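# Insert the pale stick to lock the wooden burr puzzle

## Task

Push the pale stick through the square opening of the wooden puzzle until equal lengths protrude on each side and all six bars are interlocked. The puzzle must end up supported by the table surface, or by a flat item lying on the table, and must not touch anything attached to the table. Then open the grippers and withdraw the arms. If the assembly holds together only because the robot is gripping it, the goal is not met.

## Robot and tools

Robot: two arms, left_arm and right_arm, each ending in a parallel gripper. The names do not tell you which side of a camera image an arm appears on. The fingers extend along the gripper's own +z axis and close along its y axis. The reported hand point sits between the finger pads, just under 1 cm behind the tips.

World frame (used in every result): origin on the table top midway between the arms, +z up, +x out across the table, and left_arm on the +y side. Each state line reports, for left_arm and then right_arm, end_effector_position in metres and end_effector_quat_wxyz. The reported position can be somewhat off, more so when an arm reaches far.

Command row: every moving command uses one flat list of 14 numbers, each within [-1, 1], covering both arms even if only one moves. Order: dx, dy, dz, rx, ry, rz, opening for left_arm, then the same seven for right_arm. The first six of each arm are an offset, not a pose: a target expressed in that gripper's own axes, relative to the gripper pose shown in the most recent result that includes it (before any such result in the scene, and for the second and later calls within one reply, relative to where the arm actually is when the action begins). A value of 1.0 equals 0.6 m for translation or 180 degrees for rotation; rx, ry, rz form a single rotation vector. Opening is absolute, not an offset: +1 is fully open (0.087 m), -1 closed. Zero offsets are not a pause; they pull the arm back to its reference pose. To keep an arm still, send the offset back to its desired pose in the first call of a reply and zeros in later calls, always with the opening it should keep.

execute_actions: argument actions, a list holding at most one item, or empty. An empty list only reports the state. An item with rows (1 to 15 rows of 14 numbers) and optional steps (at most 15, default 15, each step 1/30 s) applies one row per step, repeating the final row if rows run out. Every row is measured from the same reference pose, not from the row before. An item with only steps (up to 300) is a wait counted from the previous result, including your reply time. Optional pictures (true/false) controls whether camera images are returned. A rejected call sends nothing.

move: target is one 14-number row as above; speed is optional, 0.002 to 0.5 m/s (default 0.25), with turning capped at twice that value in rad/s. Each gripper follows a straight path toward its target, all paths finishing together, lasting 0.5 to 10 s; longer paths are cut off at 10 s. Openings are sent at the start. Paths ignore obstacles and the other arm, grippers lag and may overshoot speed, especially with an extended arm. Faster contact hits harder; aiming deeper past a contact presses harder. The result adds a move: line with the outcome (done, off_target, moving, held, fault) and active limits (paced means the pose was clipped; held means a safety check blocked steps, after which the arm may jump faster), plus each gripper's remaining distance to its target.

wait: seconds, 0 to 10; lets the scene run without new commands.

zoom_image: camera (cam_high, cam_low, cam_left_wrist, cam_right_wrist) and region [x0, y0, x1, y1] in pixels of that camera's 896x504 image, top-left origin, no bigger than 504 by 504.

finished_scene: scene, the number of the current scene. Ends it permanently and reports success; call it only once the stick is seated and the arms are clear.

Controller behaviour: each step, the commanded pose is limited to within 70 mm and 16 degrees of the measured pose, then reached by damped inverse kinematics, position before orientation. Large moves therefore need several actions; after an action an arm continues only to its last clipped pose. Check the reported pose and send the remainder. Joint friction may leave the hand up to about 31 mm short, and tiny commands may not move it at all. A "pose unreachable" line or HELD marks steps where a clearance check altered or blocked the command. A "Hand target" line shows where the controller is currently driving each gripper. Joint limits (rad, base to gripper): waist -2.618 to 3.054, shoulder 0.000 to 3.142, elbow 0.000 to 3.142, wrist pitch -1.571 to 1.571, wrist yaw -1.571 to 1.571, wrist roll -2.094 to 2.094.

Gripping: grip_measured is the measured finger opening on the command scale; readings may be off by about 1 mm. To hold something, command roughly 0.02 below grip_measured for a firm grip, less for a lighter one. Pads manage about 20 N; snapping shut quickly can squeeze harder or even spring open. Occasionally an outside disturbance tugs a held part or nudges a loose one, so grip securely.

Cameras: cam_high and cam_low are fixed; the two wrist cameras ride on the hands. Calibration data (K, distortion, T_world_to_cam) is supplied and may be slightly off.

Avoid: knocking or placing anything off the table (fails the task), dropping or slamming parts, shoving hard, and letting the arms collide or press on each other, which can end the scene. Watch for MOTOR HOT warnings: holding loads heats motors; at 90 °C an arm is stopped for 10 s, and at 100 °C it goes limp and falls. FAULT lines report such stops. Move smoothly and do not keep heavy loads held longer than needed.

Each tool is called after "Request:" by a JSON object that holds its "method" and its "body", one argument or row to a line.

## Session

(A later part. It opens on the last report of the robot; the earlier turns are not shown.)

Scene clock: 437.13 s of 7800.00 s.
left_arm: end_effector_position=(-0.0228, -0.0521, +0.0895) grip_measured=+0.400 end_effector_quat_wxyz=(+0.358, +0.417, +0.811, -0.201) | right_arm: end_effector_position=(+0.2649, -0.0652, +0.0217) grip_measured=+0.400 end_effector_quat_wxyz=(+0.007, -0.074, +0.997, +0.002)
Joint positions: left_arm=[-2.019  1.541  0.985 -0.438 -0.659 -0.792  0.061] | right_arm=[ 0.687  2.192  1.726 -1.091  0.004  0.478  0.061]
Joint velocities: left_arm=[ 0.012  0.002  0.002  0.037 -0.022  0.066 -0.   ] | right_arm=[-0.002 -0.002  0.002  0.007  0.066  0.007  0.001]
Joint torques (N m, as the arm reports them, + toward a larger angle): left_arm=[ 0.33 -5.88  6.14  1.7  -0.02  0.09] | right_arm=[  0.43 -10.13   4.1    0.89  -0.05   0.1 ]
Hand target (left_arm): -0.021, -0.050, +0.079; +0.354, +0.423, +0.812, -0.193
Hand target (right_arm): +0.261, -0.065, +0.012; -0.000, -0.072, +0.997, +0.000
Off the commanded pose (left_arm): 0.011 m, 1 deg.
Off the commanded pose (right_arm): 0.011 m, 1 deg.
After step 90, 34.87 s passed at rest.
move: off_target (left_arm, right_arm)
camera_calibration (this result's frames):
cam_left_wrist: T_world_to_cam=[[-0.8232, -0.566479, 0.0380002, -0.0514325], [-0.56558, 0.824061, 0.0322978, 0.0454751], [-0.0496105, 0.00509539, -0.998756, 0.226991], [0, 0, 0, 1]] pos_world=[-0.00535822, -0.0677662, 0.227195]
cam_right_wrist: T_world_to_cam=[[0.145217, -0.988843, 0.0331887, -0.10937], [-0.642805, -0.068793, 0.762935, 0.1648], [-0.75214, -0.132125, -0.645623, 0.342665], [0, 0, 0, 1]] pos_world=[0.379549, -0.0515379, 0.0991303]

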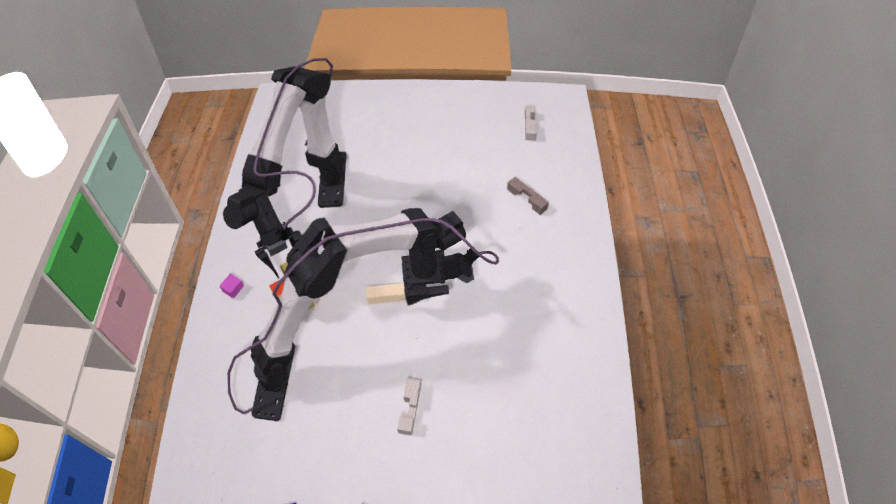

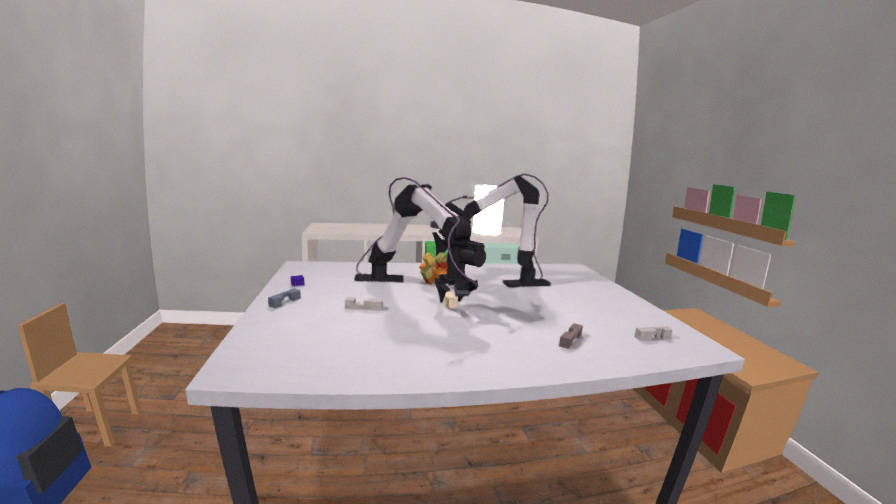

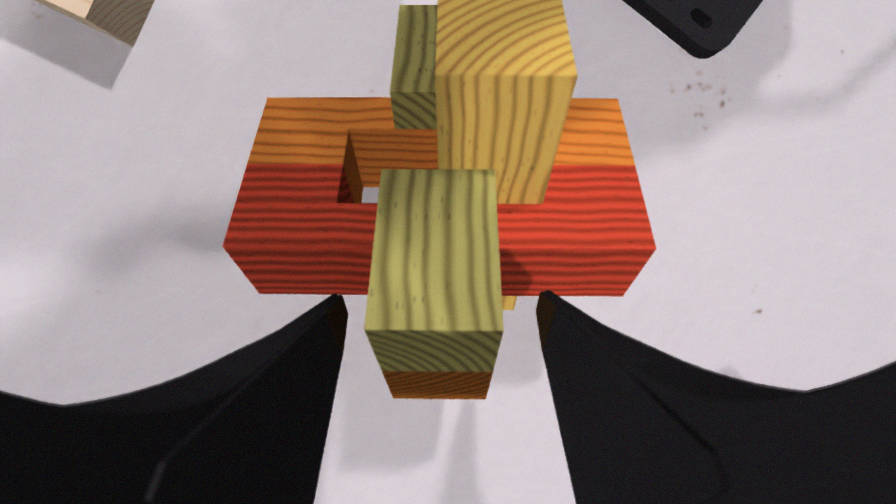

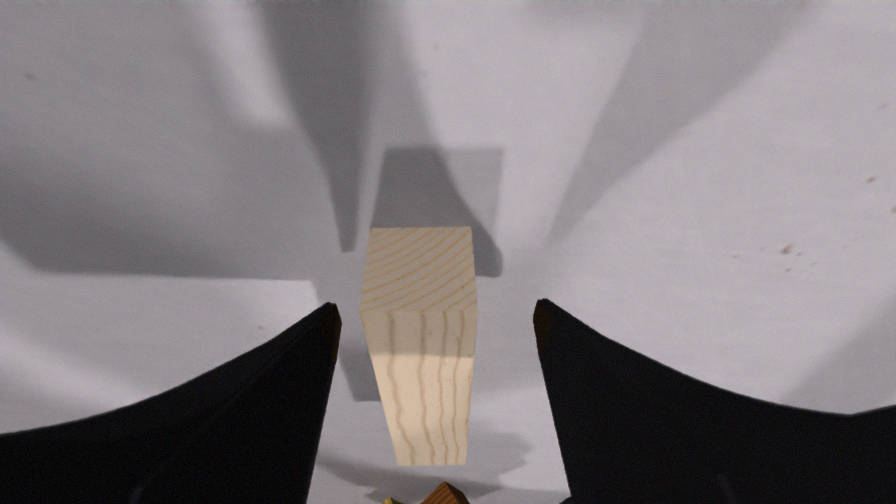

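Request:
{"method": "move", "body": {
  "target": [0.0203,0.0068,0.0157,-0.0018,0.0052,0.0042,0.4, 0.010,0.013,0.025,0,0.004,0,0.4],
  "speed": 0.03
}}

Scene clock: 465.43 s of 7800.00 s.
left_arm: end_effector_position=(-0.0224, -0.0511, +0.0853) grip_measured=+0.400 end_effector_quat_wxyz=(+0.358, +0.417, +0.811, -0.202) | right_arm: end_effector_position=(+0.2655, -0.0581, +0.0211) grip_measured=+0.400 end_effector_quat_wxyz=(+0.015, -0.074, +0.997, +0.007)
Joint positions: left_arm=[-2.019  1.541  0.967 -0.419 -0.659 -0.791  0.061] | right_arm=[ 0.699  2.192  1.726 -1.073  0.004  0.489  0.061]
Joint velocities: left_arm=[-0.002 -0.012  0.007  0.066  0.022 -0.051  0.001] | right_arm=[ 0.007 -0.002 -0.017 -0.022 -0.037  0.007  0.001]
Joint torques (N m, as the arm reports them, + toward a larger angle): left_arm=[ 0.49 -5.67  6.07  1.73 -0.04  0.14] | right_arm=[ 0.8  -9.7   3.65  0.91 -0.07  0.05]
Hand target (left_arm): -0.020, -0.049, +0.074; +0.354, +0.423, +0.812, -0.193
Hand target (right_arm): +0.258, -0.059, +0.007; +0.001, -0.074, +0.997, +0.001
Off the commanded pose (left_arm): 0.012 m, 1 deg.
Off the commanded pose (right_arm): 0.016 m, 2 deg.
After step 90, 24.40 s passed at rest.
move: off_target (left_arm, right_arm)
camera_calibration (this result's frames):
cam_left_wrist: T_world_to_cam=[[-0.823589, -0.565853, 0.0388705, -0.0504122], [-0.56498, 0.824496, 0.0316947, 0.0450255], [-0.0499831, 0.00414236, -0.998741, 0.222793], [0, 0, 0, 1]] pos_world=[-0.00494457, -0.0665721, 0.223045]
cam_right_wrist: T_world_to_cam=[[0.145563, -0.989061, 0.0238583, -0.102311], [-0.653912, -0.0780853, 0.75253, 0.168731], [-0.742435, -0.125142, -0.658126, 0.341769], [0, 0, 0, 1]] pos_world=[0.378969, -0.045247, 0.100393]

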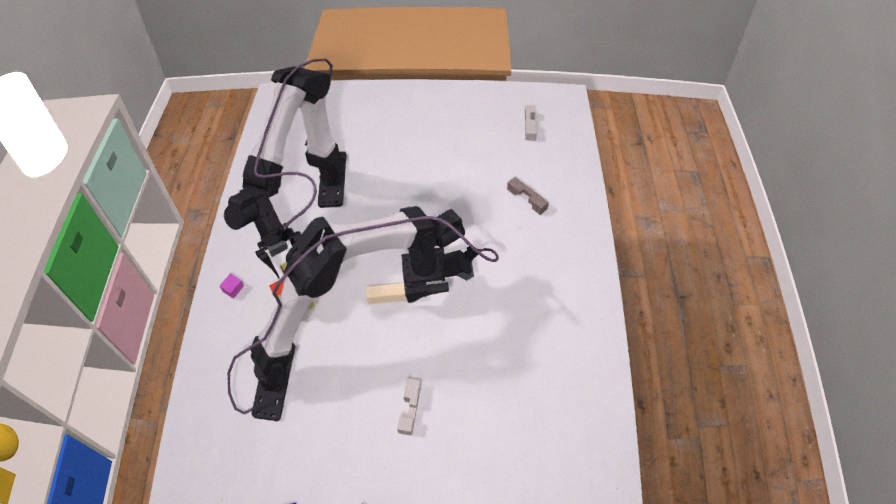

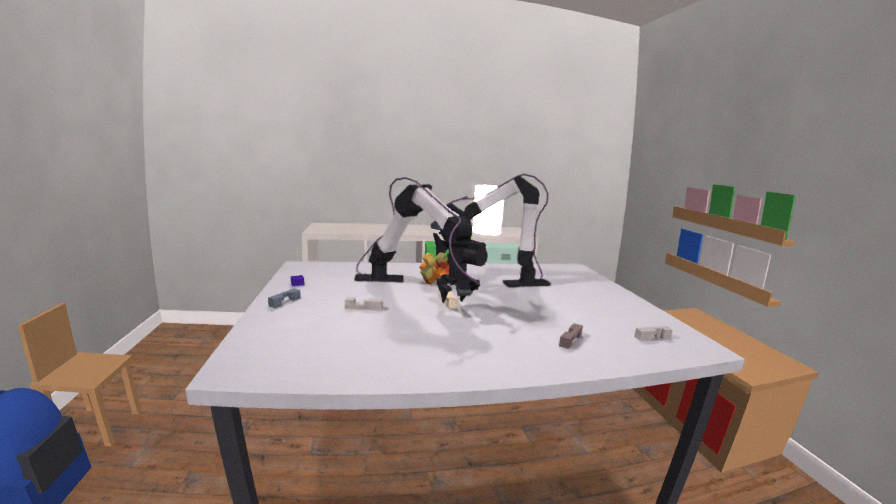

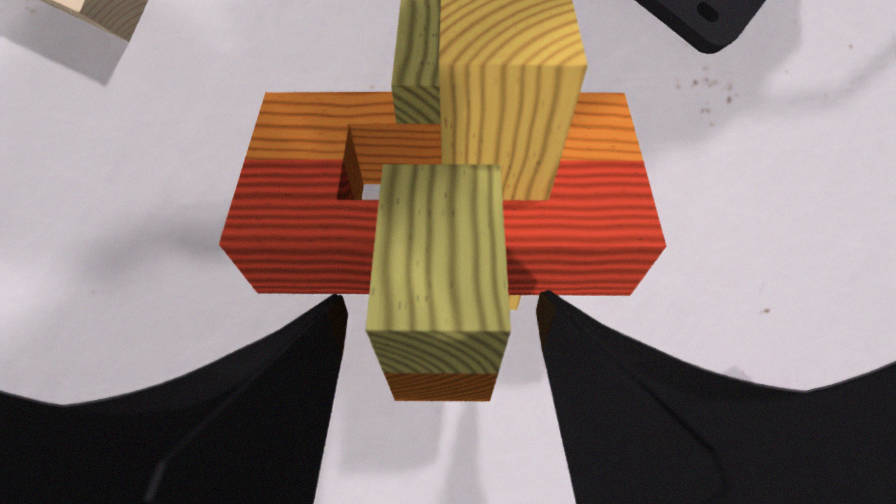

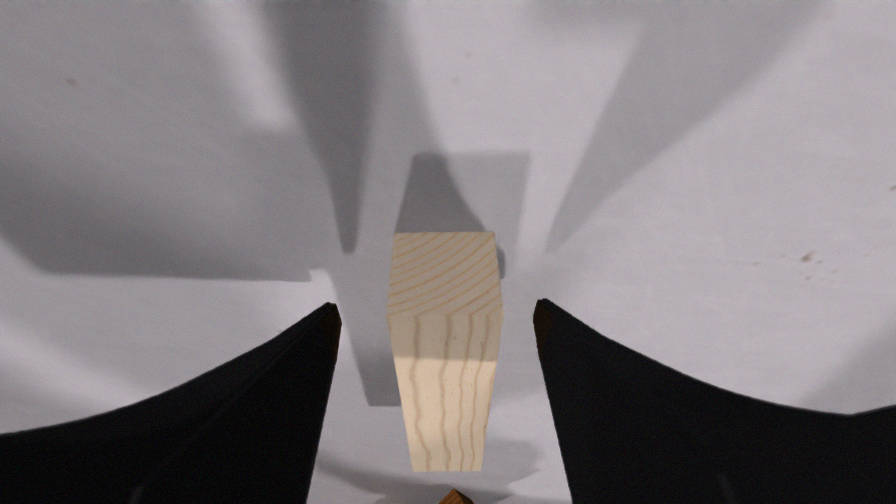

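Request:
{"method": "execute_actions", "body": {
  "actions": [
    {"rows": [[0,0,0,0,0,0,0.3,0.0125,-0.002,0.024,0.0038,0.0099,0,0.4],[0,0,0,0,0,0,0.2,0.0125,-0.002,0.025,0.0038,0.0099,0,0.4],[0,0,0,0,0,0,0.1,0.013,-0.002,0.026,0.0038,0.0099,0,0.4],[0,0,0,0,0,0,0.0,0.013,-0.002,0.027,0.0038,0.0099,0,0.4],[0,0,0,0,0,0,-0.08,0.0138,-0.002,0.028,0.0038,0.0099,0,0.4],[0,0,0,0,0,0,-0.14,0.0138,-0.002,0.029,0.0038,0.0099,0,0.4],[0,0,0,0,0,0,-0.18,0.0138,-0.002,0.0297,0.0038,0.0099,0,0.4],[0,0,0,0,0,0,-0.21,0.0138,-0.002,0.0297,0.0038,0.0099,0,0.4],[0,0,0,0,0,0,-0.23,0.0138,-0.002,0.0297,0.0038,0.0099,0,0.4],[0,0,0,0,0,0,-0.25,0.0138,-0.002,0.0297,0.0038,0.0099,0,0.4],[0,0,0,0,0,0,-0.27,0.0138,-0.002,0.0297,0.0038,0.0099,0,0.4],[0,0,0,0,0,0,-0.285,0.0138,-0.002,0.0297,0.0038,0.0099,0,0.4],[0,0,0,0,0,0,-0.30,0.0138,-0.002,0.0297,0.0038,0.0099,0,0.4],[0,0,0,0,0,0,-0.31,0.0138,-0.002,0.0297,0.0038,0.0099,0,0.4]], "steps": 15}
  ],
  "pictures": false
}}

Request:
{"method": "execute_actions", "body": {
  "actions": [
    {"steps": 15}
  ]
}}

Scene clock: 481.73 s of 7800.00 s.
left_arm: end_effector_position=(-0.0225, -0.0514, +0.0855) grip_measured=-0.281 end_effector_quat_wxyz=(+0.358, +0.417, +0.811, -0.202) | right_arm: end_effector_position=(+0.2620, -0.0606, +0.0130) grip_measured=+0.400 end_effector_quat_wxyz=(+0.006, -0.074, +0.997, +0.002)
Joint positions: left_arm=[-2.019  1.541  0.967 -0.417 -0.659 -0.79   0.031] | right_arm=[ 0.699  2.203  1.708 -1.063  0.004  0.49   0.061]
Joint velocities: left_arm=[-0.002 -0.007 -0.017 -0.007 -0.037 -0.037 -0.   ] | right_arm=[-0.012  0.002 -0.017  0.022  0.037 -0.037  0.001]
Joint torques (N m, as the arm reports them, + toward a larger angle): left_arm=[-0.31 -7.07  7.99  1.47 -0.12 -0.08] | right_arm=[  0.32 -10.27   4.18   0.79  -0.05   0.14]
Hand target (left_arm): -0.022, -0.051, +0.085; +0.358, +0.417, +0.811, -0.201
Hand target (right_arm): +0.258, -0.060, +0.003; -0.001, -0.074, +0.997, -0.000
Off the commanded pose (left_arm): 0.000 m, 0 deg.
Off the commanded pose (right_arm): 0.011 m, 1 deg.
Steps of this call (steps 1 to 90: nothing new was sent; then 12.80 s passed at rest; steps 91 to 105: all 15 steps of this action). Readings (end_effector_position):
91: left_arm (-0.0225, -0.0514, +0.0855) | right_arm (+0.2656, -0.0579, +0.0211)
92: left_arm (-0.0225, -0.0514, +0.0855) | right_arm (+0.2656, -0.0579, +0.0211)
94: left_arm (-0.0225, -0.0514, +0.0855) | right_arm (+0.2656, -0.0579, +0.0206)
98: left_arm (-0.0225, -0.0514, +0.0855) | right_arm (+0.2631, -0.0598, +0.0165)
105: the state above

Scene clock: 482.23 s of 7800.00 s.
left_arm: end_effector_position=(-0.0225, -0.0514, +0.0855) grip_measured=-0.281 end_effector_quat_wxyz=(+0.358, +0.417, +0.811, -0.202) | right_arm: end_effector_position=(+0.2624, -0.0603, +0.0129) grip_measured=+0.400 end_effector_quat_wxyz=(+0.007, -0.074, +0.997, +0.002)
Joint positions: left_arm=[-2.019  1.541  0.967 -0.417 -0.659 -0.79   0.031] | right_arm=[ 0.699  2.203  1.708 -1.061  0.004  0.49   0.061]
Joint velocities: left_arm=[-0.012  0.007  0.017 -0.007 -0.095 -0.022  0.001] | right_arm=[-0.017  0.002  0.002  0.037  0.051 -0.007 -0.   ]
Joint torques (N m, as the arm reports them, + toward a larger angle): left_arm=[-0.3  -7.16  8.03  1.45 -0.11  0.  ] | right_arm=[  0.4  -10.18   4.1    0.9   -0.06   0.1 ]
Hand target (left_arm): -0.022, -0.051, +0.085; +0.358, +0.417, +0.811, -0.201
Hand target (right_arm): +0.258, -0.060, +0.003; -0.001, -0.074, +0.997, -0.000
Off the commanded pose (left_arm): 0.000 m, 0 deg.
Off the commanded pose (right_arm): 0.011 m, 1 deg.
Steps of this call (steps 1 to 15: nothing new was sent). Readings (end_effector_position):
1: left_arm (-0.0225, -0.0514, +0.0855) | right_arm (+0.2622, -0.0605, +0.0129)
2: left_arm (-0.0225, -0.0514, +0.0855) | right_arm (+0.2622, -0.0605, +0.0129)
4: left_arm (-0.0225, -0.0514, +0.0855) | right_arm (+0.2623, -0.0604, +0.0129)
8: left_arm (-0.0225, -0.0514, +0.0855) | right_arm (+0.2624, -0.0603, +0.0129)
15: the state above
camera_calibration (this result's frames):
cam_left_wrist: T_world_to_cam=[[-0.823714, -0.565581, 0.0401617, -0.0508332], [-0.564758, 0.824689, 0.0306168, 0.0453509], [-0.0504372, 0.00253786, -0.998724, 0.222887], [0, 0, 0, 1]] pos_world=[-0.00501801, -0.0667163, 0.223256]
cam_right_wrist: T_world_to_cam=[[0.145203, -0.98888, 0.0321346, -0.103903], [-0.643288, -0.0696813, 0.762447, 0.170303], [-0.751729, -0.131381, -0.646252, 0.335691], [0, 0, 0, 1]] pos_world=[0.37699, -0.0467774, 0.0904334]

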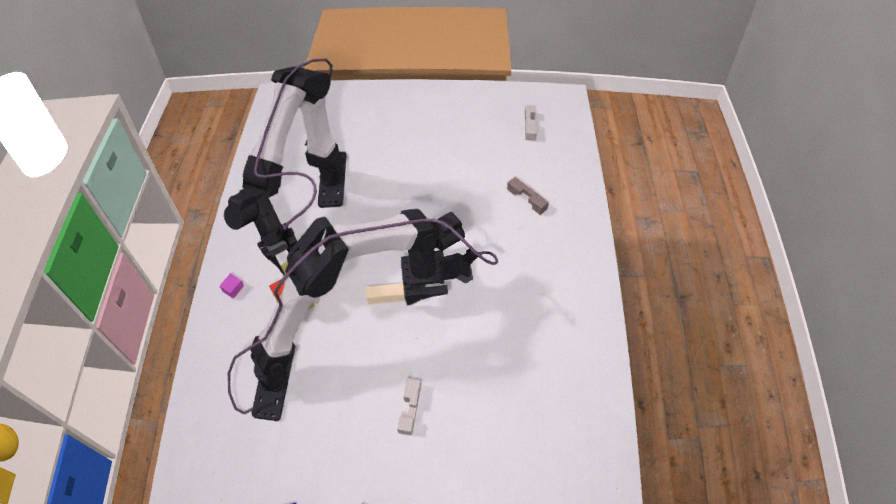

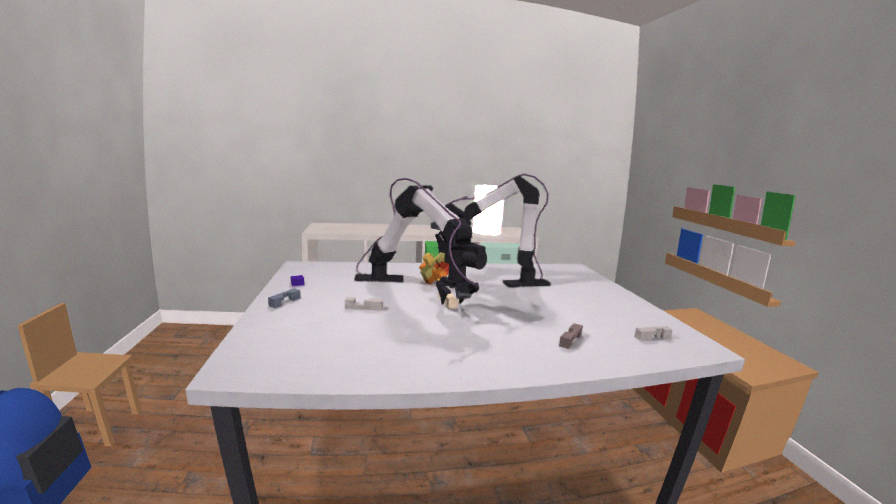

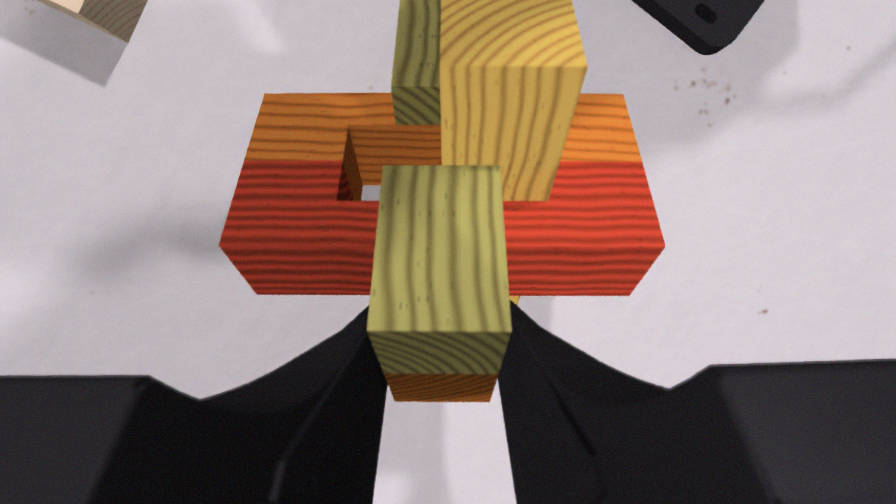

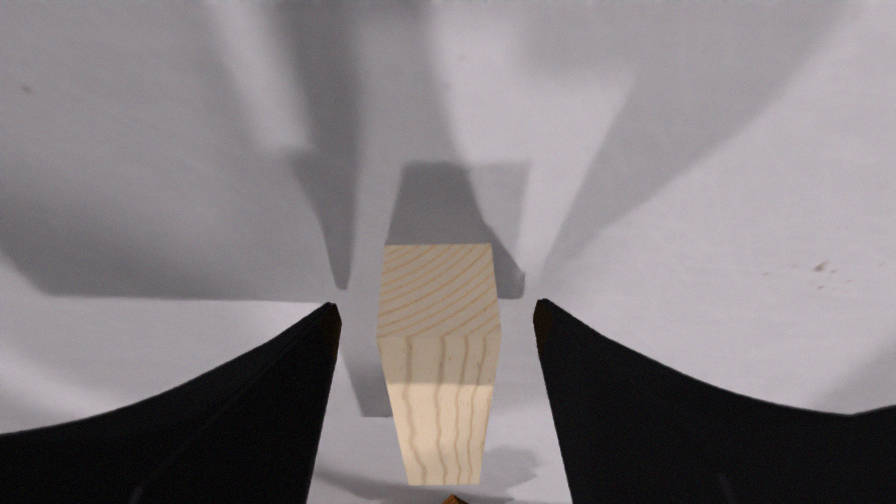

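Request:
{"method": "execute_actions", "body": {
  "actions": [
    {"rows": [[0,0,0,0,0,0,-0.31,0,0,0,0,0,0,0.3],[0,0,0,0,0,0,-0.31,0,0,0,0,0,0,0.2],[0,0,0,0,0,0,-0.31,0,0,0,0,0,0,0.1],[0,0,0,0,0,0,-0.31,0,0,0,0,0,0,0.0],[0,0,0,0,0,0,-0.31,0,0,0,0,0,0,-0.08],[0,0,0,0,0,0,-0.31,0,0,0,0,0,0,-0.14],[0,0,0,0,0,0,-0.31,0,0,0,0,0,0,-0.18],[0,0,0,0,0,0,-0.31,0,0,0,0,0,0,-0.21],[0,0,0,0,0,0,-0.31,0,0,0,0,0,0,-0.235],[0,0,0,0,0,0,-0.31,0,0,0,0,0,0,-0.26],[0,0,0,0,0,0,-0.31,0,0,0,0,0,0,-0.28],[0,0,0,0,0,0,-0.31,0,0,0,0,0,0,-0.30],[0,0,0,0,0,0,-0.31,0,0,0,0,0,0,-0.32],[0,0,0,0,0,0,-0.31,0,0,0,0,0,0,-0.34]], "steps": 15}
  ],
  "pictures": false
}}

Request:
{"method": "execute_actions", "body": {
  "actions": [
    {"steps": 10}
  ]
}}

Scene clock: 491.70 s of 7800.00 s.
left_arm: end_effector_position=(-0.0225, -0.0514, +0.0855) grip_measured=-0.281 end_effector_quat_wxyz=(+0.358, +0.417, +0.811, -0.202) | right_arm: end_effector_position=(+0.2625, -0.0603, +0.0129) grip_measured=-0.323 end_effector_quat_wxyz=(+0.007, -0.074, +0.997, +0.002)
Joint positions: left_arm=[-2.019  1.541  0.967 -0.417 -0.659 -0.79   0.031] | right_arm=[ 0.699  2.203  1.708 -1.061  0.004  0.49   0.03 ]
Joint velocities: left_arm=[ 0.012 -0.017 -0.012  0.007  0.051 -0.037 -0.   ] | right_arm=[-0.007 -0.002 -0.012  0.037 -0.022 -0.022  0.   ]
Joint torques (N m, as the arm reports them, + toward a larger angle): left_arm=[-0.36 -6.78  7.65  1.55 -0.1   0.02] | right_arm=[ -0.17 -11.52   5.56   0.66  -0.01   0.01]
Hand target (left_arm): -0.023, -0.051, +0.086; +0.358, +0.417, +0.811, -0.202
Hand target (right_arm): +0.262, -0.060, +0.013; +0.007, -0.074, +0.997, +0.002
Off the commanded pose (left_arm): 0.000 m, 0 deg.
Off the commanded pose (right_arm): 0.000 m, 0 deg.
Steps of this call (steps 1 to 90: nothing new was sent; then 5.97 s passed at rest; steps 91 to 105: all 15 steps of this action). Readings (end_effector_position):
91: left_arm (-0.0225, -0.0514, +0.0855) | right_arm (+0.2625, -0.0603, +0.0129)
92: left_arm (-0.0225, -0.0514, +0.0855) | right_arm (+0.2625, -0.0603, +0.0129)
94: left_arm (-0.0225, -0.0514, +0.0855) | right_arm (+0.2625, -0.0603, +0.0129)
98: left_arm (-0.0225, -0.0514, +0.0855) | right_arm (+0.2625, -0.0603, +0.0129)
105: the state above

Scene clock: 492.03 s of 7800.00 s.
left_arm: end_effector_position=(-0.0225, -0.0514, +0.0855) grip_measured=-0.281 end_effector_quat_wxyz=(+0.358, +0.417, +0.811, -0.202) | right_arm: end_effector_position=(+0.2625, -0.0603, +0.0129) grip_measured=-0.323 end_effector_quat_wxyz=(+0.007, -0.074, +0.997, +0.002)
Joint positions: left_arm=[-2.019  1.541  0.967 -0.417 -0.659 -0.79   0.031] | right_arm=[ 0.699  2.203  1.708 -1.061  0.004  0.49   0.03 ]
Joint velocities: left_arm=[-0.017  0.002  0.017  0.022 -0.051  0.007 -0.   ] | right_arm=[-0.002  0.012  0.007 -0.095 -0.022 -0.007 -0.   ]
Joint torques (N m, as the arm reports them, + toward a larger angle): left_arm=[-0.41 -7.18  7.65  1.5  -0.1  -0.04] | right_arm=[ -0.07 -11.25   5.5    0.64  -0.02   0.02]
Hand target (left_arm): -0.023, -0.051, +0.086; +0.358, +0.417, +0.811, -0.202
Hand target (right_arm): +0.262, -0.060, +0.013; +0.007, -0.074, +0.997, +0.002
Off the commanded pose (left_arm): 0.000 m, 0 deg.
Off the commanded pose (right_arm): 0.000 m, 0 deg.
Steps of this call (steps 1 to 10: nothing new was sent). Readings (end_effector_position):
1: left_arm (-0.0225, -0.0514, +0.0855) | right_arm (+0.2625, -0.0603, +0.0129)
2: left_arm (-0.0225, -0.0514, +0.0855) | right_arm (+0.2625, -0.0603, +0.0129)
4: left_arm (-0.0225, -0.0514, +0.0855) | right_arm (+0.2625, -0.0603, +0.0129)
8: left_arm (-0.0225, -0.0514, +0.0855) | right_arm (+0.2625, -0.0603, +0.0129)
10: the state above
camera_calibration (this result's frames):
cam_left_wrist: T_world_to_cam=[[-0.823714, -0.565581, 0.0401617, -0.0508332], [-0.564758, 0.824689, 0.0306168, 0.0453509], [-0.0504372, 0.00253786, -0.998724, 0.222887], [0, 0, 0, 1]] pos_world=[-0.00501801, -0.0667163, 0.223256]
cam_right_wrist: T_world_to_cam=[[0.145193, -0.988887, 0.0319543, -0.103853], [-0.643521, -0.0698546, 0.762234, 0.170419], [-0.751531, -0.131235, -0.646512, 0.335708], [0, 0, 0, 1]] pos_world=[0.377042, -0.0467382, 0.090459]

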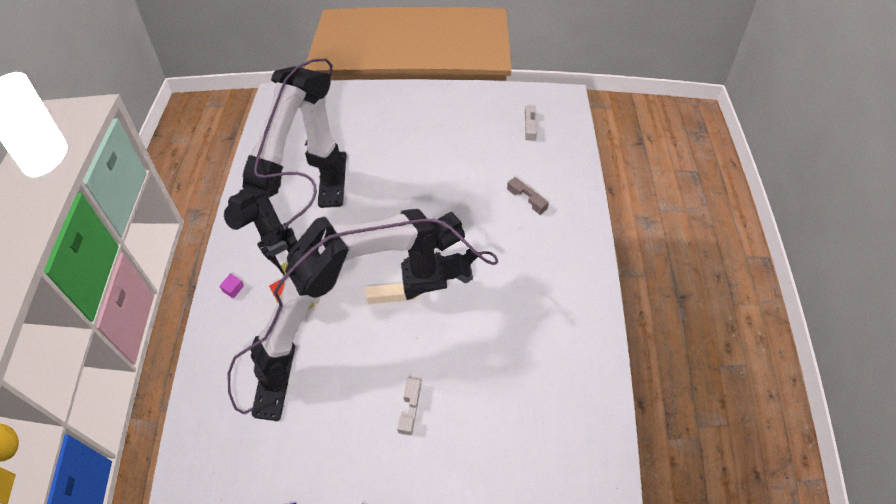

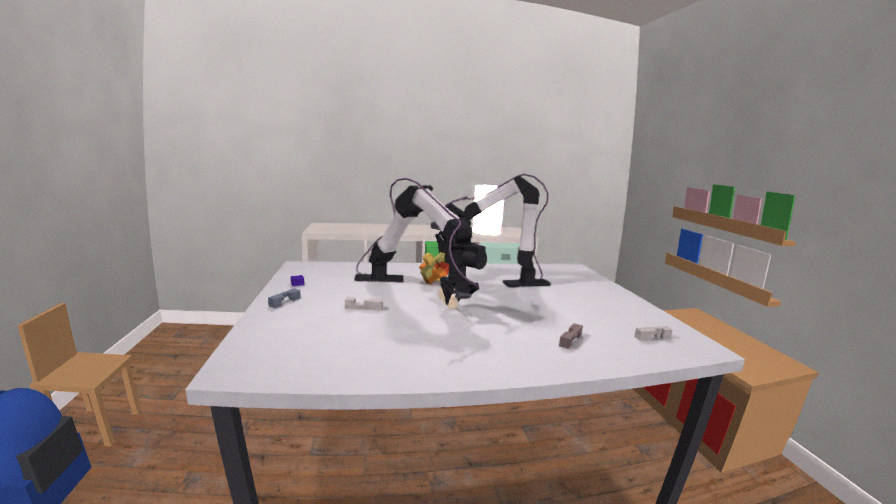

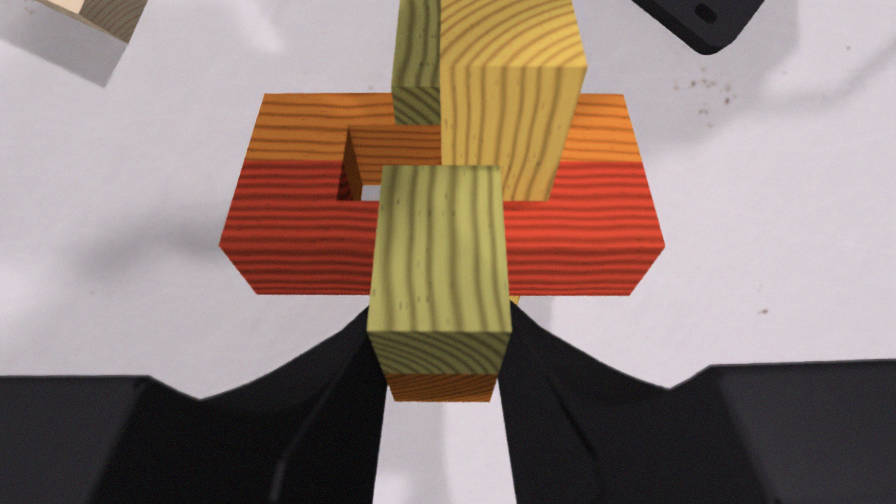

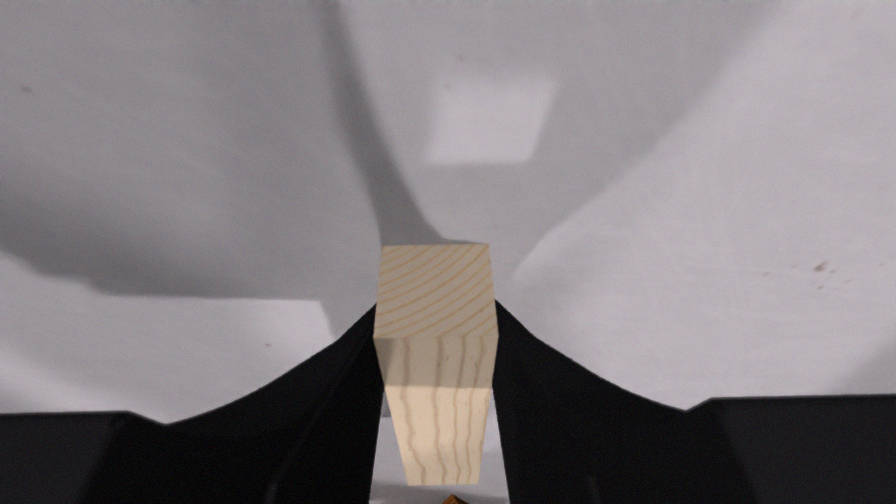

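Request:
{"method": "move", "body": {
  "target": [-0.0623,-0.0023,-0.0553,0,0,0,-0.31, 0,0,-0.1,0,0,0,-0.35],
  "speed": 0.1
}}

Request:
{"method": "move", "body": {
  "target": [0,0,0,0,0,0,-0.31, -0.095,-0.4685,-0.32,0.0379,-0.4945,0.036,-0.35],
  "speed": 0.3
}}

Scene clock: 528.40 s of 7800.00 s.
left_arm: end_effector_position=(-0.0212, -0.0412, +0.1142) grip_measured=-0.281 end_effector_quat_wxyz=(+0.348, +0.433, +0.813, -0.173) | right_arm: end_effector_position=(+0.2606, -0.0617, +0.0630) grip_measured=-0.323 end_effector_quat_wxyz=(+0.003, -0.074, +0.997, -0.000)
Joint positions: left_arm=[-2.019  1.519  1.096 -0.636 -0.642 -0.79   0.031] | right_arm=[ 0.699  2.169  1.854 -1.251  0.004  0.49   0.03 ]
Joint velocities: left_arm=[ 0.012  0.002  0.017 -0.066 -0.066 -0.081  0.   ] | right_arm=[-0.012 -0.007 -0.002 -0.007 -0.051 -0.037 -0.   ]
Joint torques (N m, as the arm reports them, + toward a larger angle): left_arm=[-0.43 -8.94 10.48  1.55 -0.23 -0.02] | right_arm=[  0.12 -12.08   7.24   0.33   0.01   0.05]
Hand target (left_arm): -0.023, -0.051, +0.136; +0.358, +0.416, +0.811, -0.202
Hand target (right_arm): +0.261, -0.060, +0.073; +0.008, -0.074, +0.997, +0.003
Off the commanded pose (left_arm): 0.024 m, 4 deg.
Off the commanded pose (right_arm): 0.010 m, 1 deg.
After step 90, 32.17 s passed at rest.
move: off_target (left_arm)
camera_calibration (this result's frames):
cam_left_wrist: T_world_to_cam=[[-0.828588, -0.559786, -0.0090721, -0.0393976], [-0.558583, 0.825497, 0.0808636, 0.0311998], [-0.0377773, 0.0720701, -0.996684, 0.254477], [0, 0, 0, 1]] pos_world=[-0.0056033, -0.0661497, 0.250752]
cam_right_wrist: T_world_to_cam=[[0.145489, -0.988668, 0.0370016, -0.106969], [-0.636958, -0.0649838, 0.768155, 0.129133], [-0.757045, -0.135327, -0.639194, 0.367166], [0, 0, 0, 1]] pos_world=[0.375776, -0.0476779, 0.139455]

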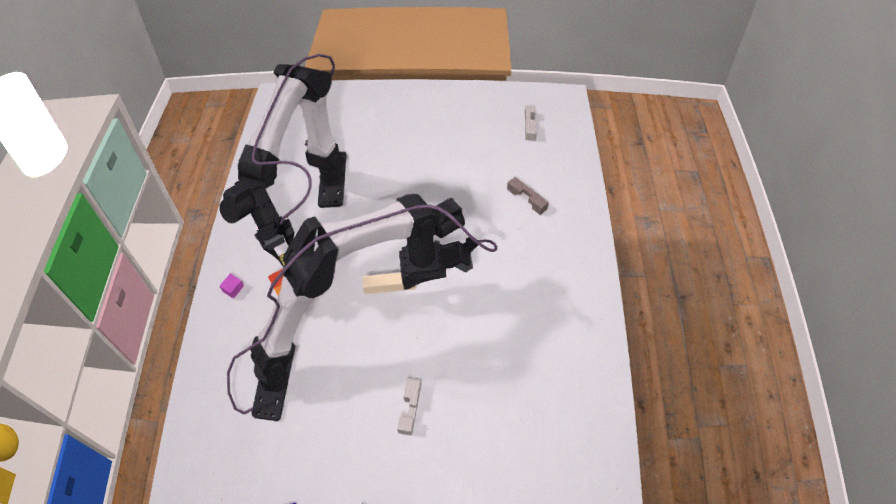

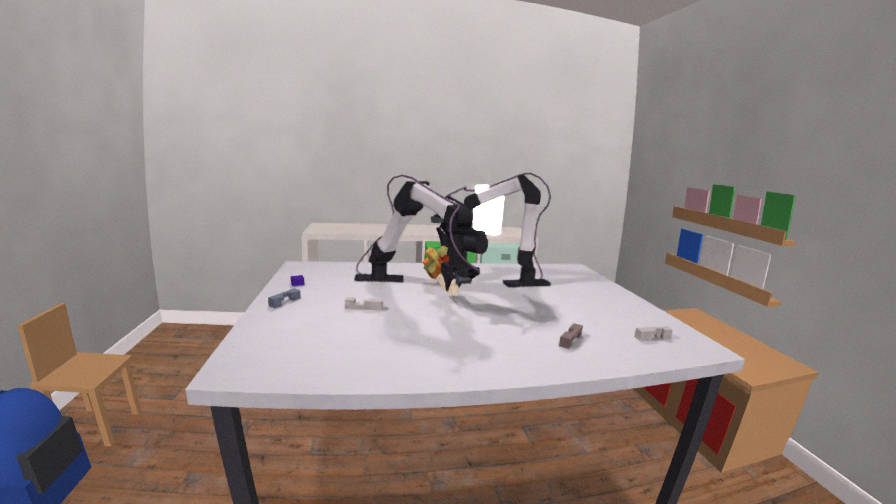

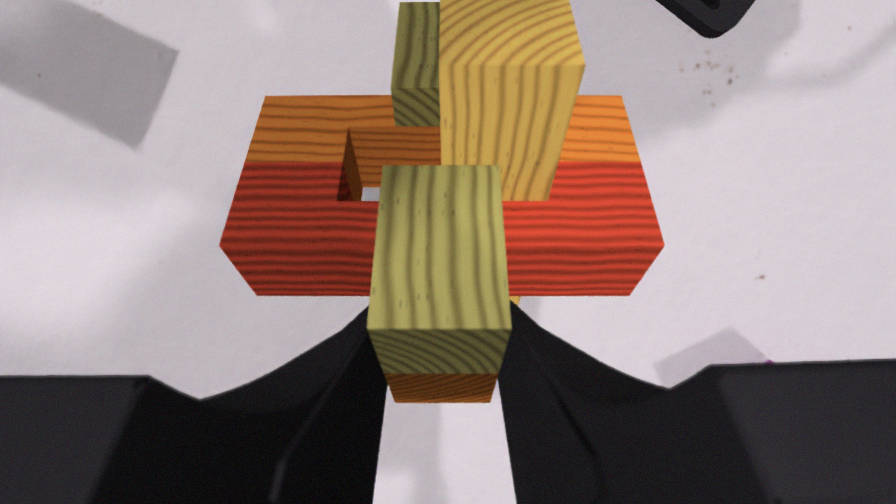

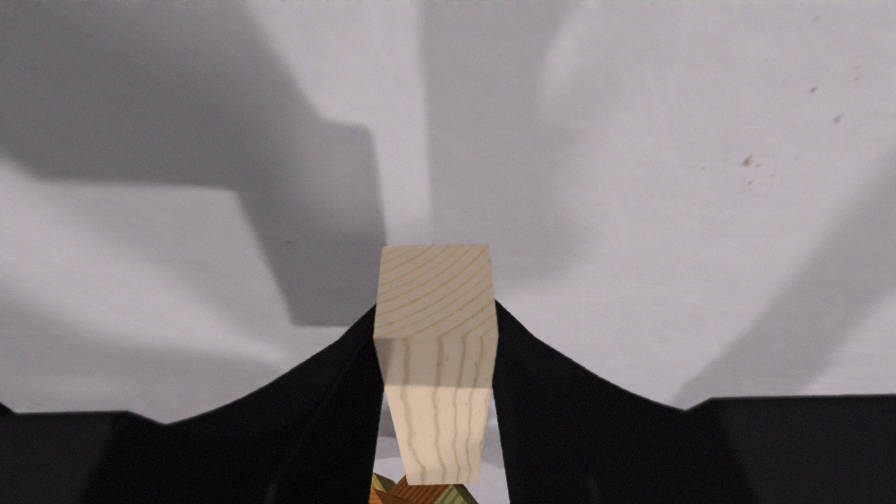

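Scene clock: 531.87 s of 7800.00 s.
left_arm: end_effector_position=(-0.0228, -0.0386, +0.1122) grip_measured=-0.281 end_effector_quat_wxyz=(+0.340, +0.438, +0.814, -0.170) | right_arm: end_effector_position=(+0.3553, -0.3259, +0.2523) grip_measured=-0.323 end_effector_quat_wxyz=(+0.700, -0.006, +0.714, +0.005)
Joint positions: left_arm=[-2.019  1.519  1.096 -0.648 -0.627 -0.79   0.031] | right_arm=[-0.041  1.087  0.655  0.412 -0.117 -0.004  0.03 ]
Joint velocities: left_arm=[ 0.012 -0.002 -0.007  0.037 -0.022 -0.051  0.001] | right_arm=[-0.022  0.007  0.007  0.022  0.007 -0.022 -0.001]
Joint torques (N m, as the arm reports them, + toward a larger angle): left_arm=[-0.12 -6.72  7.87  1.55 -0.22 -0.02] | right_arm=[-0.72 -2.29  5.55  2.98 -0.05  0.1 ]
Hand target (left_arm): -0.021, -0.041, +0.114; +0.348, +0.433, +0.813, -0.173
Hand target (right_arm): +0.357, -0.328, +0.250; +0.705, -0.003, +0.710, +0.006
Off the commanded pose (left_arm): 0.004 m, 1 deg.
Off the commanded pose (right_arm): 0.007 m, 1 deg.
move: done
camera_calibration (this result's frames):
cam_left_wrist: T_world_to_cam=[[-0.832782, -0.553494, -0.0108405, -0.0388833], [-0.551734, 0.828208, 0.0982873, 0.0266088], [-0.0454233, 0.087833, -0.995099, 0.252421], [0, 0, 0, 1]] pos_world=[-0.0062346, -0.0657302, 0.248147]
cam_right_wrist: T_world_to_cam=[[-0.0210546, -0.999778, -0.000135221, -0.324045], [-0.785036, 0.016616, -0.619227, 0.456084], [0.619092, -0.0129314, -0.785212, 0.111937], [0, 0, 0, 1]] pos_world=[0.28192, -0.330104, 0.37027]

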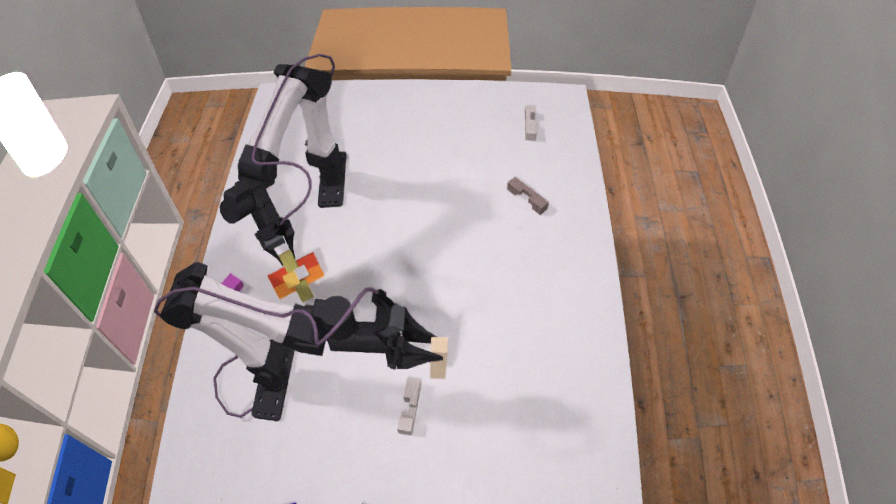

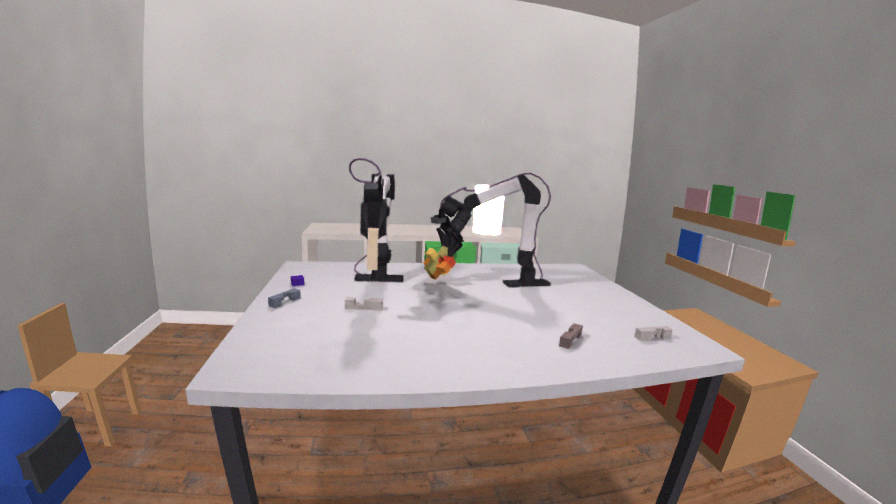

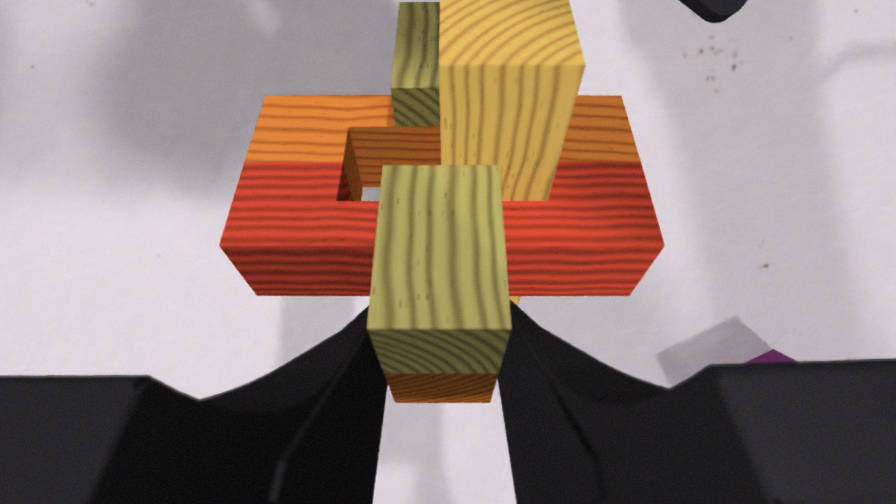

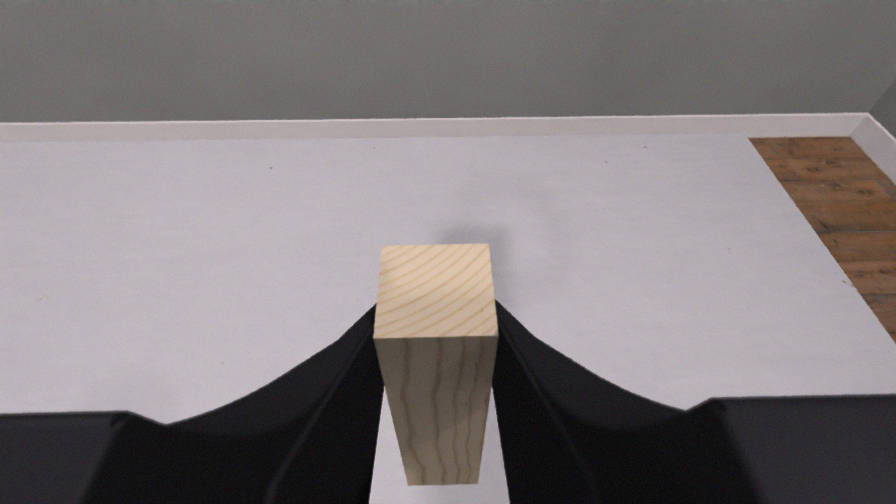

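Request:
{"method": "move", "body": {
  "target": [-0.1502,0.474,0.18,-0.0278,-0.2139,-0.0212,-0.31, 0,0,0,0,0,0,-0.35],
  "speed": 0.15
}}

Scene clock: 551.33 s of 7800.00 s.
left_arm: end_effector_position=(+0.2857, +0.0081, +0.0910) grip_measured=-0.282 end_effector_quat_wxyz=(+0.573, +0.334, +0.700, -0.264) | right_arm: end_effector_position=(+0.3549, -0.3257, +0.2502) grip_measured=-0.323 end_effector_quat_wxyz=(+0.697, -0.006, +0.717, +0.005)
Joint positions: left_arm=[-0.924  1.489  0.37   0.915  0.028  0.019  0.031] | right_arm=[-0.041  1.087  0.655  0.404 -0.117 -0.004  0.03 ]
Joint velocities: left_arm=[-0.012  0.017  0.012  0.007  0.037 -0.022 -0.001] | right_arm=[ 0.017 -0.007 -0.007 -0.081  0.051 -0.022  0.001]
Joint torques (N m, as the arm reports them, + toward a larger angle): left_arm=[ 0.65 -5.23  6.13  3.55  0.36  0.05] | right_arm=[ 0.   -3.18  7.06  2.5  -0.1   0.01]
Hand target (left_arm): +0.291, +0.004, +0.114; +0.608, +0.323, +0.669, -0.279
Hand target (right_arm): +0.355, -0.326, +0.252; +0.700, -0.006, +0.714, +0.005
Off the commanded pose (left_arm): 0.016 m, 5 deg.
Off the commanded pose (right_arm): 0.002 m, 0 deg.
After step 90, 13.40 s passed at rest.
move: off_target (left_arm)
camera_calibration (this result's frames):
cam_left_wrist: T_world_to_cam=[[-0.777159, -0.629271, -0.00642111, 0.227999], [-0.553416, 0.688263, -0.469067, 0.21351], [0.29959, -0.360987, -0.883139, 0.136217], [0, 0, 0, 1]] pos_world=[0.254542, 0.0456948, 0.221913]
cam_right_wrist: T_world_to_cam=[[-0.0202961, -0.999794, -0.000835919, -0.323978], [-0.79019, 0.0165533, -0.612639, 0.454642], [0.612526, -0.0117736, -0.790363, 0.114555], [0, 0, 0, 1]] pos_world=[0.28251, -0.330088, 0.3688]

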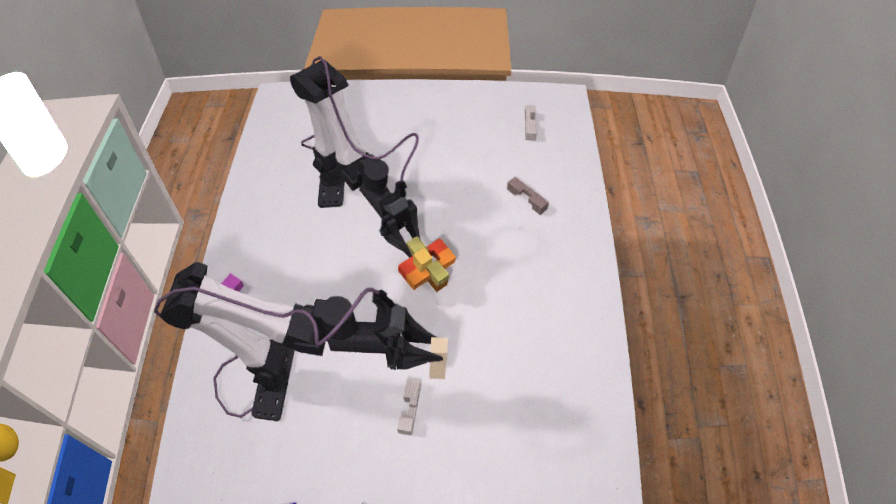

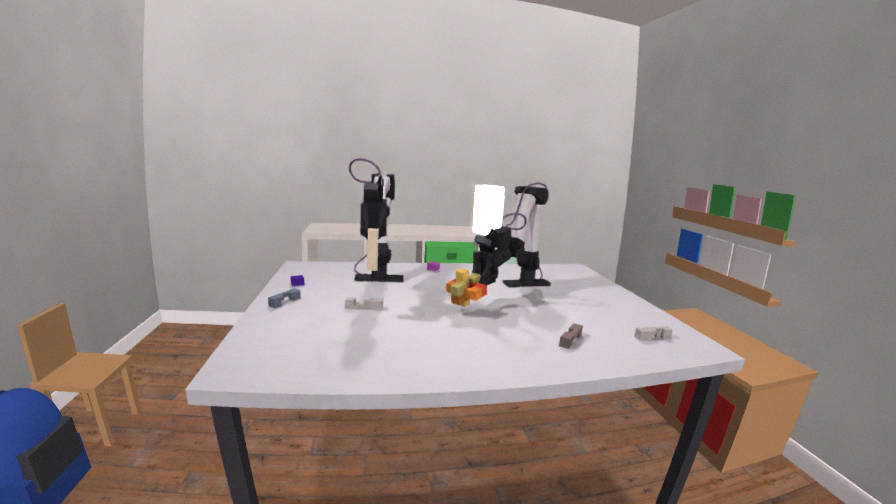

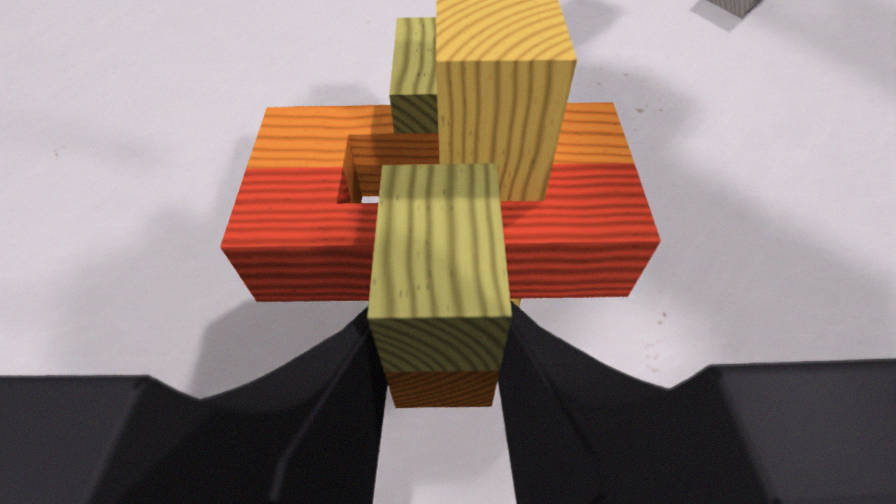

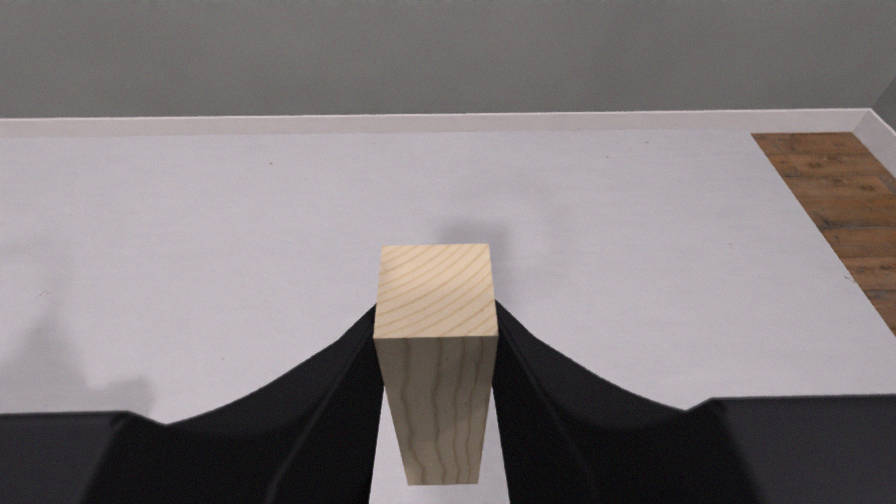

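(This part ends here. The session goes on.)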